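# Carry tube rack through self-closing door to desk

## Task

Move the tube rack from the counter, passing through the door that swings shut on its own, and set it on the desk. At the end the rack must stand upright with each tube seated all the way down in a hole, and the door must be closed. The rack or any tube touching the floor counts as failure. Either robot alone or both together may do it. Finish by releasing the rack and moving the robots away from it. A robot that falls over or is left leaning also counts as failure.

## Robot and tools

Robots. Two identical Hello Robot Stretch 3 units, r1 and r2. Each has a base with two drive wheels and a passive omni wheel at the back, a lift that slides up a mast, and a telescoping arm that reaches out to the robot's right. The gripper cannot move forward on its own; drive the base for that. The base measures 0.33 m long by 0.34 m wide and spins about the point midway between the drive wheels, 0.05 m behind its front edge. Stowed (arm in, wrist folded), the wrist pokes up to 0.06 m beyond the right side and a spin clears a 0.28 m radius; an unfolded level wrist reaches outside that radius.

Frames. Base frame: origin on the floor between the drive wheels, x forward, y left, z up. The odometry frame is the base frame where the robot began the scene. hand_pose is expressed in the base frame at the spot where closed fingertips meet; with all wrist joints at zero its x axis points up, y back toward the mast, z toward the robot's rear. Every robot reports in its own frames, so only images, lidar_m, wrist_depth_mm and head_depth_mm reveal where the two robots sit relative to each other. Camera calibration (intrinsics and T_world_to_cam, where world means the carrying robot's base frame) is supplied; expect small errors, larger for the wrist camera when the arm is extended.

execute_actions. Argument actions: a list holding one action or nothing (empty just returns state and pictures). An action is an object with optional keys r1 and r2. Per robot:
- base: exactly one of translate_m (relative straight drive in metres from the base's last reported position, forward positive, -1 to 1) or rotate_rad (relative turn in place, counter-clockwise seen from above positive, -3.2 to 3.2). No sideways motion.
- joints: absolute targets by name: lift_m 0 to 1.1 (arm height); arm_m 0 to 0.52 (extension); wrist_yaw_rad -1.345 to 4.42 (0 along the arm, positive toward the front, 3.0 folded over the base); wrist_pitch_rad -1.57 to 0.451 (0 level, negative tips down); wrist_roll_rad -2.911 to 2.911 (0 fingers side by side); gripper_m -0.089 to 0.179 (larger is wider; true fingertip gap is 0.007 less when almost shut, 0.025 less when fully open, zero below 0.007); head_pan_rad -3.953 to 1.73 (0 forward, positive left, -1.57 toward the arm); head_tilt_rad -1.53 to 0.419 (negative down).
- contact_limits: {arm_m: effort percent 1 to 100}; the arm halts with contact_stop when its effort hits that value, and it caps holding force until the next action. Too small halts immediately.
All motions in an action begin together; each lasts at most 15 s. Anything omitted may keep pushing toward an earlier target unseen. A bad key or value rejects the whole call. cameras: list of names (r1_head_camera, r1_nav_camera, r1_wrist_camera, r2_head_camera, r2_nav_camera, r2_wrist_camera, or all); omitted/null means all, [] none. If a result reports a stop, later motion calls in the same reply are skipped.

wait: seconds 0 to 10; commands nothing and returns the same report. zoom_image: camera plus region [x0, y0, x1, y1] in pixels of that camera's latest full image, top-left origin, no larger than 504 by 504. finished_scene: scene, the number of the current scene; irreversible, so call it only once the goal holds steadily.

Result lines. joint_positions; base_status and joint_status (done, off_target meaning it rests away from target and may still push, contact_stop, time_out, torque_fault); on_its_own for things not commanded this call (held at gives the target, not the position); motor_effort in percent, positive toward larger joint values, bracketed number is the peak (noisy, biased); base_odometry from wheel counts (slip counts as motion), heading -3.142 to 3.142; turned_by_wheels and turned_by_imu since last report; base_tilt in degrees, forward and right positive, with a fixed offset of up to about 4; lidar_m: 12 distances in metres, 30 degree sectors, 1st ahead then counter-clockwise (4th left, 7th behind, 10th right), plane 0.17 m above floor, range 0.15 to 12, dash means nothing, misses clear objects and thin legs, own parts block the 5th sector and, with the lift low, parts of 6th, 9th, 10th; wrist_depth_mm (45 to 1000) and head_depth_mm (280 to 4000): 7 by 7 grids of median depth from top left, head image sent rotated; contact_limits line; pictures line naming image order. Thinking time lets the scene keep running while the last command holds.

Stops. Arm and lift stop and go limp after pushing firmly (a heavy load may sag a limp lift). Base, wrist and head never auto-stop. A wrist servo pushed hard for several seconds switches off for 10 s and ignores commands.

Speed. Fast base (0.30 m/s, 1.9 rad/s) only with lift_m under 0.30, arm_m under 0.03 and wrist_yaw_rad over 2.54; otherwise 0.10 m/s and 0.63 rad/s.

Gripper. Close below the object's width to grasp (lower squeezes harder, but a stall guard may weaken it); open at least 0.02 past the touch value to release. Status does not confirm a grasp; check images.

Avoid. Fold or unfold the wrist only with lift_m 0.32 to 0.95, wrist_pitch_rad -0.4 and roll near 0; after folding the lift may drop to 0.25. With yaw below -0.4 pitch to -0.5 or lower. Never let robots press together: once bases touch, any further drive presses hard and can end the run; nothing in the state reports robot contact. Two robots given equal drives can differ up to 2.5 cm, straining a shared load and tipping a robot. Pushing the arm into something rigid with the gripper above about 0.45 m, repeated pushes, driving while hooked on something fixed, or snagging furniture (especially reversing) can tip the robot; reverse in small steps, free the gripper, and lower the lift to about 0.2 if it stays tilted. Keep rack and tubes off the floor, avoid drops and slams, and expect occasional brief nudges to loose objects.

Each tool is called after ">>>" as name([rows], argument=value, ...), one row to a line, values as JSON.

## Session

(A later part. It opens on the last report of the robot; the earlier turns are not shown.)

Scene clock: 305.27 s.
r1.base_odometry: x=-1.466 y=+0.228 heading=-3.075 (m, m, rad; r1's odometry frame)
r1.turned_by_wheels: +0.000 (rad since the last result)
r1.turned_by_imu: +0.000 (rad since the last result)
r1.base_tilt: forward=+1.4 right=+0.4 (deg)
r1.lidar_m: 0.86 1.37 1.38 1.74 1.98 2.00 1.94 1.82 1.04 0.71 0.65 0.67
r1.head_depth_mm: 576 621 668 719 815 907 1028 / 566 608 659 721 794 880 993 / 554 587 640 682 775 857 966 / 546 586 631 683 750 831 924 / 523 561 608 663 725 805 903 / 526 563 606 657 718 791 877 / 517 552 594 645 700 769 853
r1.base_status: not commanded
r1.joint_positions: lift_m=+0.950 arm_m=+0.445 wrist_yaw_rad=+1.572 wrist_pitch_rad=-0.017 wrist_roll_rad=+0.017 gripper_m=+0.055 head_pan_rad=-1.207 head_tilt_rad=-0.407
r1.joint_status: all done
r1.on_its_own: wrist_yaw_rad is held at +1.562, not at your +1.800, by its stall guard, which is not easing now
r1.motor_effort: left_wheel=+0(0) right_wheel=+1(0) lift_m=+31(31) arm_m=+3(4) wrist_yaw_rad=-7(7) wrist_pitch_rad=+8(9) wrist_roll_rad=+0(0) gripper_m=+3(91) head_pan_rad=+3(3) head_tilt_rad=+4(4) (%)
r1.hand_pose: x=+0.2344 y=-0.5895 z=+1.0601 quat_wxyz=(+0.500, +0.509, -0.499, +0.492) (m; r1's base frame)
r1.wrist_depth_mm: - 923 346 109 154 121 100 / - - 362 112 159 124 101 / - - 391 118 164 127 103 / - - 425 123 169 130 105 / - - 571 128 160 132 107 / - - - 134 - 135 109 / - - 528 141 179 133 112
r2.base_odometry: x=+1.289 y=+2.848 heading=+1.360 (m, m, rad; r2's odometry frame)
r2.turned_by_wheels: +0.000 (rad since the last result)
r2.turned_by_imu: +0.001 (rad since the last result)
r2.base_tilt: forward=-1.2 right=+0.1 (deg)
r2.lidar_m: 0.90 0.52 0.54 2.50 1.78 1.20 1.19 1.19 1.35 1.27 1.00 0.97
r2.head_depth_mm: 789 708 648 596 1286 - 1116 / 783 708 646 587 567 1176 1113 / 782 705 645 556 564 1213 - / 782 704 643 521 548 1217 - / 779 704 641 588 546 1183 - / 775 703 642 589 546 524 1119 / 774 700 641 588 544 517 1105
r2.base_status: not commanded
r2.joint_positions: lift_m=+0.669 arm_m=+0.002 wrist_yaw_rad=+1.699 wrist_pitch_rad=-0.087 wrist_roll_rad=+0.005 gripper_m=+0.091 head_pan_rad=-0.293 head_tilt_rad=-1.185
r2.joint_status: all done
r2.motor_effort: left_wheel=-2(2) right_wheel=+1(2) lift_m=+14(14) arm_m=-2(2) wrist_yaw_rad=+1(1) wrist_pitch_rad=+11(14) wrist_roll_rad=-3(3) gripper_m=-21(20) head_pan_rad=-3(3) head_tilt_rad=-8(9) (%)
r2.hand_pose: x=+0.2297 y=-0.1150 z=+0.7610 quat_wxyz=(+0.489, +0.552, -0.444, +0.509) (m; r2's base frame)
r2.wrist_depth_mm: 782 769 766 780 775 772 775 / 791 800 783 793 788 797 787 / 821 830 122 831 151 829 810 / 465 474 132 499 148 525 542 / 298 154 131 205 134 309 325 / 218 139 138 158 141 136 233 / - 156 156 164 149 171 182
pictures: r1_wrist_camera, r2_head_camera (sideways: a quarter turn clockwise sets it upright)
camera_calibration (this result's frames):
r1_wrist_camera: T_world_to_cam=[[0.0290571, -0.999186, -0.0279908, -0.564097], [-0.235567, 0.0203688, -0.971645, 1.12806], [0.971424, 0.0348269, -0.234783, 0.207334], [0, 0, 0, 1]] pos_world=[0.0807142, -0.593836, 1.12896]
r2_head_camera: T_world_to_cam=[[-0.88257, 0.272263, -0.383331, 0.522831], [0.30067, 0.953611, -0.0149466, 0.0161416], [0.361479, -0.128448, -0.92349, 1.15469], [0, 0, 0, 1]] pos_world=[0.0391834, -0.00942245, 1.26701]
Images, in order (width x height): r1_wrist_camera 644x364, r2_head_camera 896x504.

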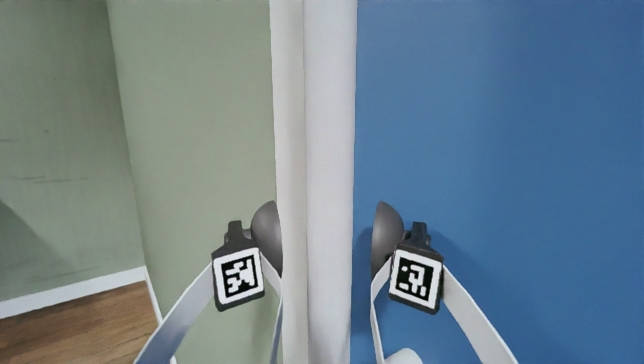

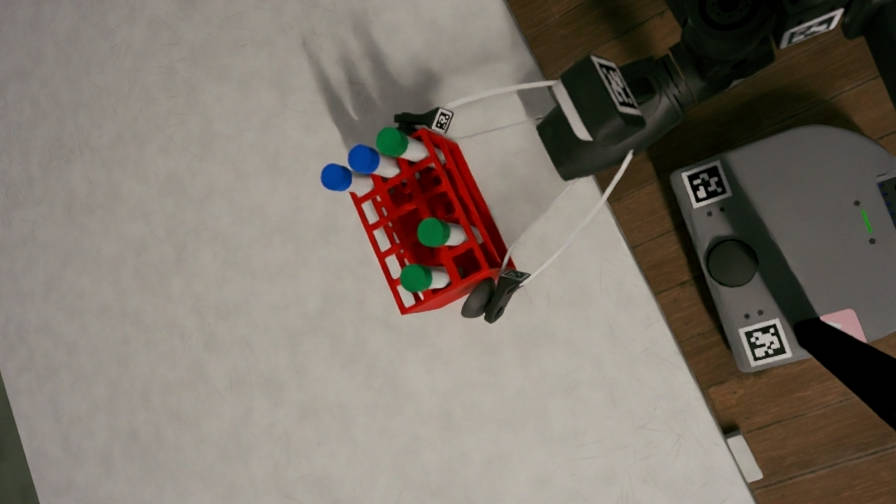

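Touching.

>>> execute_actions([
  {"r1":{"base":{"translate_m":-0.06}},"r2":{"joints":{"lift_m":0.664}}},
], cameras=[])

>>> execute_actions([
  {"r1":{"base":{"translate_m":-0.05}},"r2":{"joints":{"gripper_m":0.179}}},
], cameras=[])

>>> execute_actions([
  {"r1":{"joints":{"arm_m":0.1}},"r2":{"base":{"translate_m":-0.3},"joints":{"head_tilt_rad":-0.8,"head_pan_rad":-0.1}}},
], cameras=["r1_nav_camera","r2_head_camera","r2_wrist_camera"])

Scene clock: 311.03 s.
r1.base_odometry: x=-1.406 y=+0.232 heading=-3.075 (m, m, rad; r1's odometry frame)
r1.turned_by_wheels: +0.000 (rad since the last result)
r1.turned_by_imu: +0.000 (rad since the last result)
r1.base_tilt: forward=+1.4 right=+0.4 (deg)
r1.lidar_m: 0.91 1.41 1.43 1.81 1.94 1.96 1.89 1.77 1.09 0.75 0.68 0.71
r1.head_depth_mm: 609 656 707 758 864 960 1084 / 599 643 697 766 838 931 1050 / 585 631 681 758 816 906 1017 / 575 603 650 714 795 883 985 / 566 605 649 707 766 849 942 / 543 585 633 688 756 835 928 / 545 585 628 680 740 815 902
r1.base_status: done
r1.joint_positions: lift_m=+0.950 arm_m=+0.445 wrist_yaw_rad=+1.565 wrist_pitch_rad=-0.017 wrist_roll_rad=+0.017 gripper_m=+0.055 head_pan_rad=-1.207 head_tilt_rad=-0.407
r1.joint_status: not commanded
r1.on_its_own: wrist_yaw_rad is held at +1.562, not at your +1.800, by its stall guard, which is not easing now
r1.motor_effort: left_wheel=-1(5) right_wheel=+1(1) lift_m=+31(31) arm_m=+3(3) wrist_yaw_rad=-2(7) wrist_pitch_rad=+9(9) wrist_roll_rad=+0(0) gripper_m=+0(3) head_pan_rad=+3(3) head_tilt_rad=+4(3) (%)
r1.hand_pose: x=+0.2344 y=-0.5913 z=+1.0600 quat_wxyz=(+0.502, +0.507, -0.501, +0.490) (m; r1's base frame)
r1.wrist_depth_mm: - - 419 228 194 153 126 / - - 451 235 199 156 128 / - - 479 244 204 157 130 / - - 510 252 209 162 131 / - - 685 264 201 166 134 / - - - 281 237 168 137 / - - 652 302 229 166 140
r2.base_odometry: x=+1.289 y=+2.848 heading=+1.360 (m, m, rad; r2's odometry frame)
r2.turned_by_wheels: +0.000 (rad since the last result)
r2.turned_by_imu: +0.001 (rad since the last result)
r2.base_tilt: forward=-1.3 right=+0.0 (deg)
r2.lidar_m: 0.90 0.51 0.54 2.51 1.78 1.20 1.19 1.19 1.36 1.26 1.00 0.97
r2.head_depth_mm: 787 709 648 596 1285 - 1119 / 785 708 645 587 568 1182 1116 / 783 704 645 555 564 1213 - / 778 704 644 521 548 1212 - / 780 704 640 587 547 1185 - / 777 700 640 589 546 523 1115 / 775 700 639 588 545 517 1109
r2.base_status: not commanded
r2.joint_positions: lift_m=+0.665 arm_m=+0.002 wrist_yaw_rad=+1.699 wrist_pitch_rad=-0.073 wrist_roll_rad=+0.005 gripper_m=+0.091 head_pan_rad=-0.293 head_tilt_rad=-1.185
r2.joint_status: all done
r2.motor_effort: left_wheel=-2(2) right_wheel=+2(2) lift_m=+12(16) arm_m=-2(1) wrist_yaw_rad=+2(2) wrist_pitch_rad=+5(11) wrist_roll_rad=-3(3) gripper_m=-21(21) head_pan_rad=-4(3) head_tilt_rad=-9(8) (%)
r2.hand_pose: x=+0.2304 y=-0.1150 z=+0.7608 quat_wxyz=(+0.485, +0.549, -0.448, +0.512) (m; r2's base frame)
r2.wrist_depth_mm: 769 776 782 784 779 768 773 / 810 796 791 798 797 789 798 / 828 824 127 832 151 828 815 / 491 497 131 520 147 554 571 / 303 154 132 195 134 315 331 / 220 139 138 157 141 136 234 / - 156 162 164 148 170 182
pictures: none
No camera images: the call's "cameras" was empty. Leave "cameras" out to get every camera's image.

Scene clock: 313.47 s.
r1.base_odometry: x=-1.356 y=+0.235 heading=-3.075 (m, m, rad; r1's odometry frame)
r1.turned_by_wheels: +0.000 (rad since the last result)
r1.turned_by_imu: +0.000 (rad since the last result)
r1.base_tilt: forward=+1.4 right=+0.4 (deg)
r1.lidar_m: 0.94 1.45 1.47 1.86 1.91 1.94 1.85 1.73 1.13 0.78 0.71 0.74
r1.head_depth_mm: 636 684 737 794 901 1002 1131 / 623 672 728 798 877 972 1098 / 613 659 712 789 853 943 1061 / 602 647 695 747 832 923 1029 / 591 628 677 736 814 896 988 / 576 616 659 721 784 863 963 / 564 605 653 710 774 848 945
r1.base_status: done
r1.joint_positions: lift_m=+0.950 arm_m=+0.445 wrist_yaw_rad=+1.565 wrist_pitch_rad=-0.017 wrist_roll_rad=+0.017 gripper_m=+0.055 head_pan_rad=-1.207 head_tilt_rad=-0.407
r1.joint_status: not commanded
r1.on_its_own: wrist_yaw_rad is held at +1.562, not at your +1.800, by its stall guard, which is not easing now
r1.motor_effort: left_wheel=-1(5) right_wheel=+2(2) lift_m=+31(31) arm_m=+3(3) wrist_yaw_rad=-2(2) wrist_pitch_rad=+8(9) wrist_roll_rad=+0(0) gripper_m=+0(0) head_pan_rad=+3(3) head_tilt_rad=+4(4) (%)
r1.hand_pose: x=+0.2344 y=-0.5913 z=+1.0600 quat_wxyz=(+0.502, +0.507, -0.501, +0.490) (m; r1's base frame)
r1.wrist_depth_mm: - - 497 281 227 178 147 / - - 520 293 234 183 150 / - - 563 303 240 185 152 / - - 603 313 247 190 154 / - - 809 323 233 195 158 / - - - 338 286 197 161 / - - 760 388 268 196 164
r2.base_odometry: x=+1.289 y=+2.848 heading=+1.360 (m, m, rad; r2's odometry frame)
r2.turned_by_wheels: +0.000 (rad since the last result)
r2.turned_by_imu: +0.001 (rad since the last result)
r2.base_tilt: forward=-1.2 right=+0.1 (deg)
r2.lidar_m: 0.90 0.52 0.54 2.50 1.78 1.20 1.19 1.19 1.36 1.26 1.00 0.97
r2.head_depth_mm: 787 710 647 594 1286 - 1117 / 782 707 646 588 - 1180 1111 / 782 706 645 558 561 1212 - / 781 706 643 526 551 1212 - / 778 702 641 585 546 1183 - / 777 702 641 588 545 525 1119 / 776 700 638 588 545 517 1102
r2.base_status: not commanded
r2.joint_positions: lift_m=+0.665 arm_m=+0.002 wrist_yaw_rad=+1.699 wrist_pitch_rad=-0.074 wrist_roll_rad=+0.005 gripper_m=+0.179 head_pan_rad=-0.293 head_tilt_rad=-1.185
r2.joint_status: all done
r2.motor_effort: left_wheel=-2(2) right_wheel=+2(2) lift_m=+14(13) arm_m=-2(2) wrist_yaw_rad=+2(1) wrist_pitch_rad=+5(6) wrist_roll_rad=-3(2) gripper_m=+0(97) head_pan_rad=-3(3) head_tilt_rad=-9(8) (%)
r2.hand_pose: x=+0.2303 y=-0.1150 z=+0.7604 quat_wxyz=(+0.486, +0.549, -0.448, +0.512) (m; r2's base frame)
r2.wrist_depth_mm: 773 785 773 765 772 771 772 / 808 789 792 787 788 787 796 / 821 811 127 823 151 821 816 / 486 493 131 462 147 547 565 / 301 141 131 194 135 324 328 / - 154 138 157 141 136 233 / - 157 162 171 157 170 189
pictures: none
No camera images: the call's "cameras" was empty. Leave "cameras" out to get every camera's image.

Scene clock: 317.87 s.
r1.base_odometry: x=-1.356 y=+0.235 heading=-3.075 (m, m, rad; r1's odometry frame)
r1.turned_by_wheels: +0.000 (rad since the last result)
r1.turned_by_imu: +0.000 (rad since the last result)
r1.base_tilt: forward=+1.4 right=+0.4 (deg)
r1.lidar_m: 0.94 1.45 1.47 1.86 1.91 1.94 1.85 1.73 1.13 0.78 0.71 0.74
r1.head_depth_mm: 636 685 746 812 898 986 - / 625 672 730 796 852 - - / 613 658 712 775 844 - 1093 / 601 647 693 754 834 905 1052 / 590 627 675 737 810 904 1002 / 576 616 660 718 770 865 969 / 563 606 654 710 775 833 943
r1.base_status: not commanded
r1.joint_positions: lift_m=+0.950 arm_m=+0.100 wrist_yaw_rad=+1.564 wrist_pitch_rad=-0.017 wrist_roll_rad=+0.017 gripper_m=+0.055 head_pan_rad=-1.207 head_tilt_rad=-0.407
r1.joint_status: all done
r1.on_its_own: wrist_yaw_rad is held at +1.562, not at your +1.800, by its stall guard, which is not easing now
r1.motor_effort: left_wheel=-1(1) right_wheel=+1(1) lift_m=+31(31) arm_m=-2(1) wrist_yaw_rad=-2(2) wrist_pitch_rad=+9(9) wrist_roll_rad=+1(0) gripper_m=+0(0) head_pan_rad=+3(3) head_tilt_rad=+3(5) (%)
r1.hand_pose: x=+0.2344 y=-0.2470 z=+1.0600 quat_wxyz=(+0.502, +0.507, -0.501, +0.490) (m; r1's base frame)
r1.wrist_depth_mm: - - - 747 548 438 362 / - - - 784 578 445 362 / - - - 839 579 452 360 / - - - 848 596 473 363 / - - - 894 563 468 371 / - - - 899 713 481 386 / - - - 965 655 483 391
r2.base_odometry: x=+1.226 y=+2.555 heading=+1.360 (m, m, rad; r2's odometry frame)
r2.turned_by_wheels: +0.000 (rad since the last result)
r2.turned_by_imu: +0.001 (rad since the last result)
r2.base_tilt: forward=-1.3 right=+0.1 (deg)
r2.lidar_m: 1.20 0.77 1.56 2.47 1.31 0.92 0.89 0.91 1.07 1.29 1.19 1.19
r2.head_depth_mm: 1160 1263 970 786 1443 1331 1147 / 1128 1222 973 784 1413 1301 1139 / 1101 1205 967 725 707 1303 1140 / 1069 1181 963 716 689 1305 1121 / 1043 1166 966 781 672 1299 1137 / 1016 1142 966 779 657 1298 1139 / 995 1115 961 779 654 1261 1116
r2.base_status: done
r2.joint_positions: lift_m=+0.665 arm_m=+0.002 wrist_yaw_rad=+1.699 wrist_pitch_rad=-0.074 wrist_roll_rad=+0.005 gripper_m=+0.179 head_pan_rad=-0.107 head_tilt_rad=-0.803
r2.joint_status: all done
r2.motor_effort: left_wheel=-2(6) right_wheel=+2(3) lift_m=+13(14) arm_m=-2(2) wrist_yaw_rad=+2(1) wrist_pitch_rad=+6(6) wrist_roll_rad=-2(3) gripper_m=-1(0) head_pan_rad=+3(19) head_tilt_rad=+2(31) (%)
r2.hand_pose: x=+0.2303 y=-0.1150 z=+0.7603 quat_wxyz=(+0.486, +0.549, -0.448, +0.512) (m; r2's base frame)
r2.wrist_depth_mm: - - - - - - - / - - - - - - - / - - - - - - - / 481 491 503 448 467 545 561 / 351 339 343 344 343 351 358 / - - - - - - - / - - - - - - -
pictures: r1_nav_camera (sideways: a quarter turn counterclockwise sets it upright), r2_head_camera (sideways: a quarter turn clockwise sets it upright), r2_wrist_camera
camera_calibration (this result's frames):
r1_nav_camera: T_world_to_cam=[[0.111707, -0.340146, 0.933714, -1.17584], [-0.920823, -0.388712, -0.0314405, 0.1015], [0.37364, -0.856273, -0.356635, 0.42278], [0, 0, 0, 1]] pos_world=[0.066845, 0.00151179, 1.25187]
r2_head_camera: T_world_to_cam=[[-0.709449, 0.082088, -0.69996, 0.934263], [0.123912, 0.99225, -0.00922531, 0.00977736], [0.693778, -0.0932784, -0.714122, 0.880506], [0, 0, 0, 1]] pos_world=[0.0507243, -0.00426127, 1.28283]
r2_wrist_camera: T_world_to_cam=[[0.0888662, -0.99599, -0.0103121, -0.132845], [-0.200293, -0.00772746, -0.979706, 0.833516], [0.975697, 0.0891282, -0.200177, 0.107395], [0, 0, 0, 1]] pos_world=[0.0739681, -0.135443, 0.836728]
Images, in order (width x height): r1_nav_camera 672x504, r2_head_camera 896x504, r2_wrist_camera 644x364.

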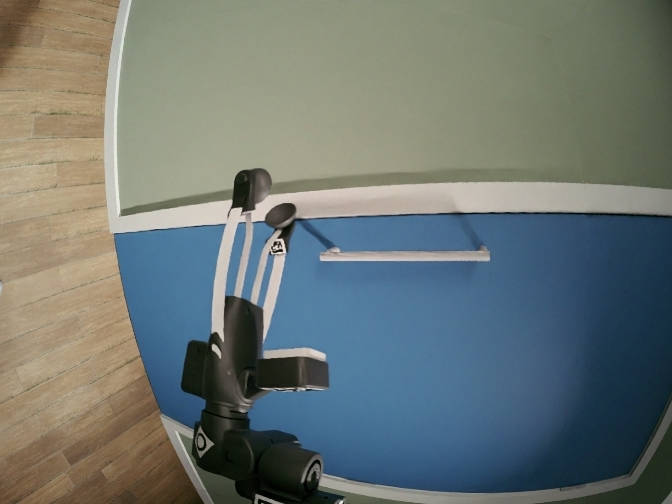

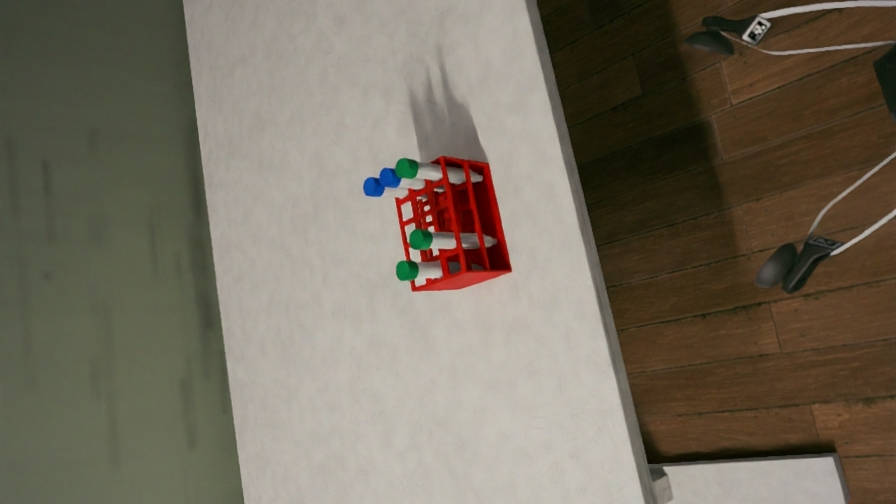

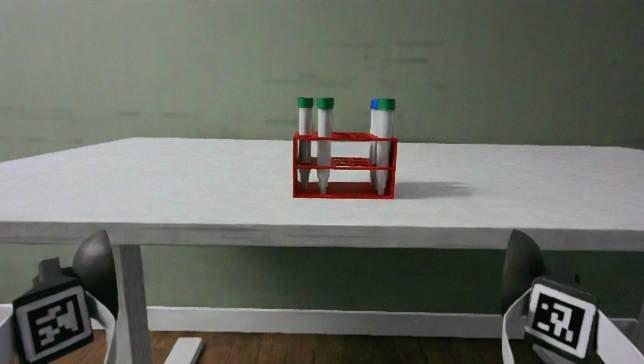

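>>> finished_scene(scene=1)

The scene is finished: the task was done.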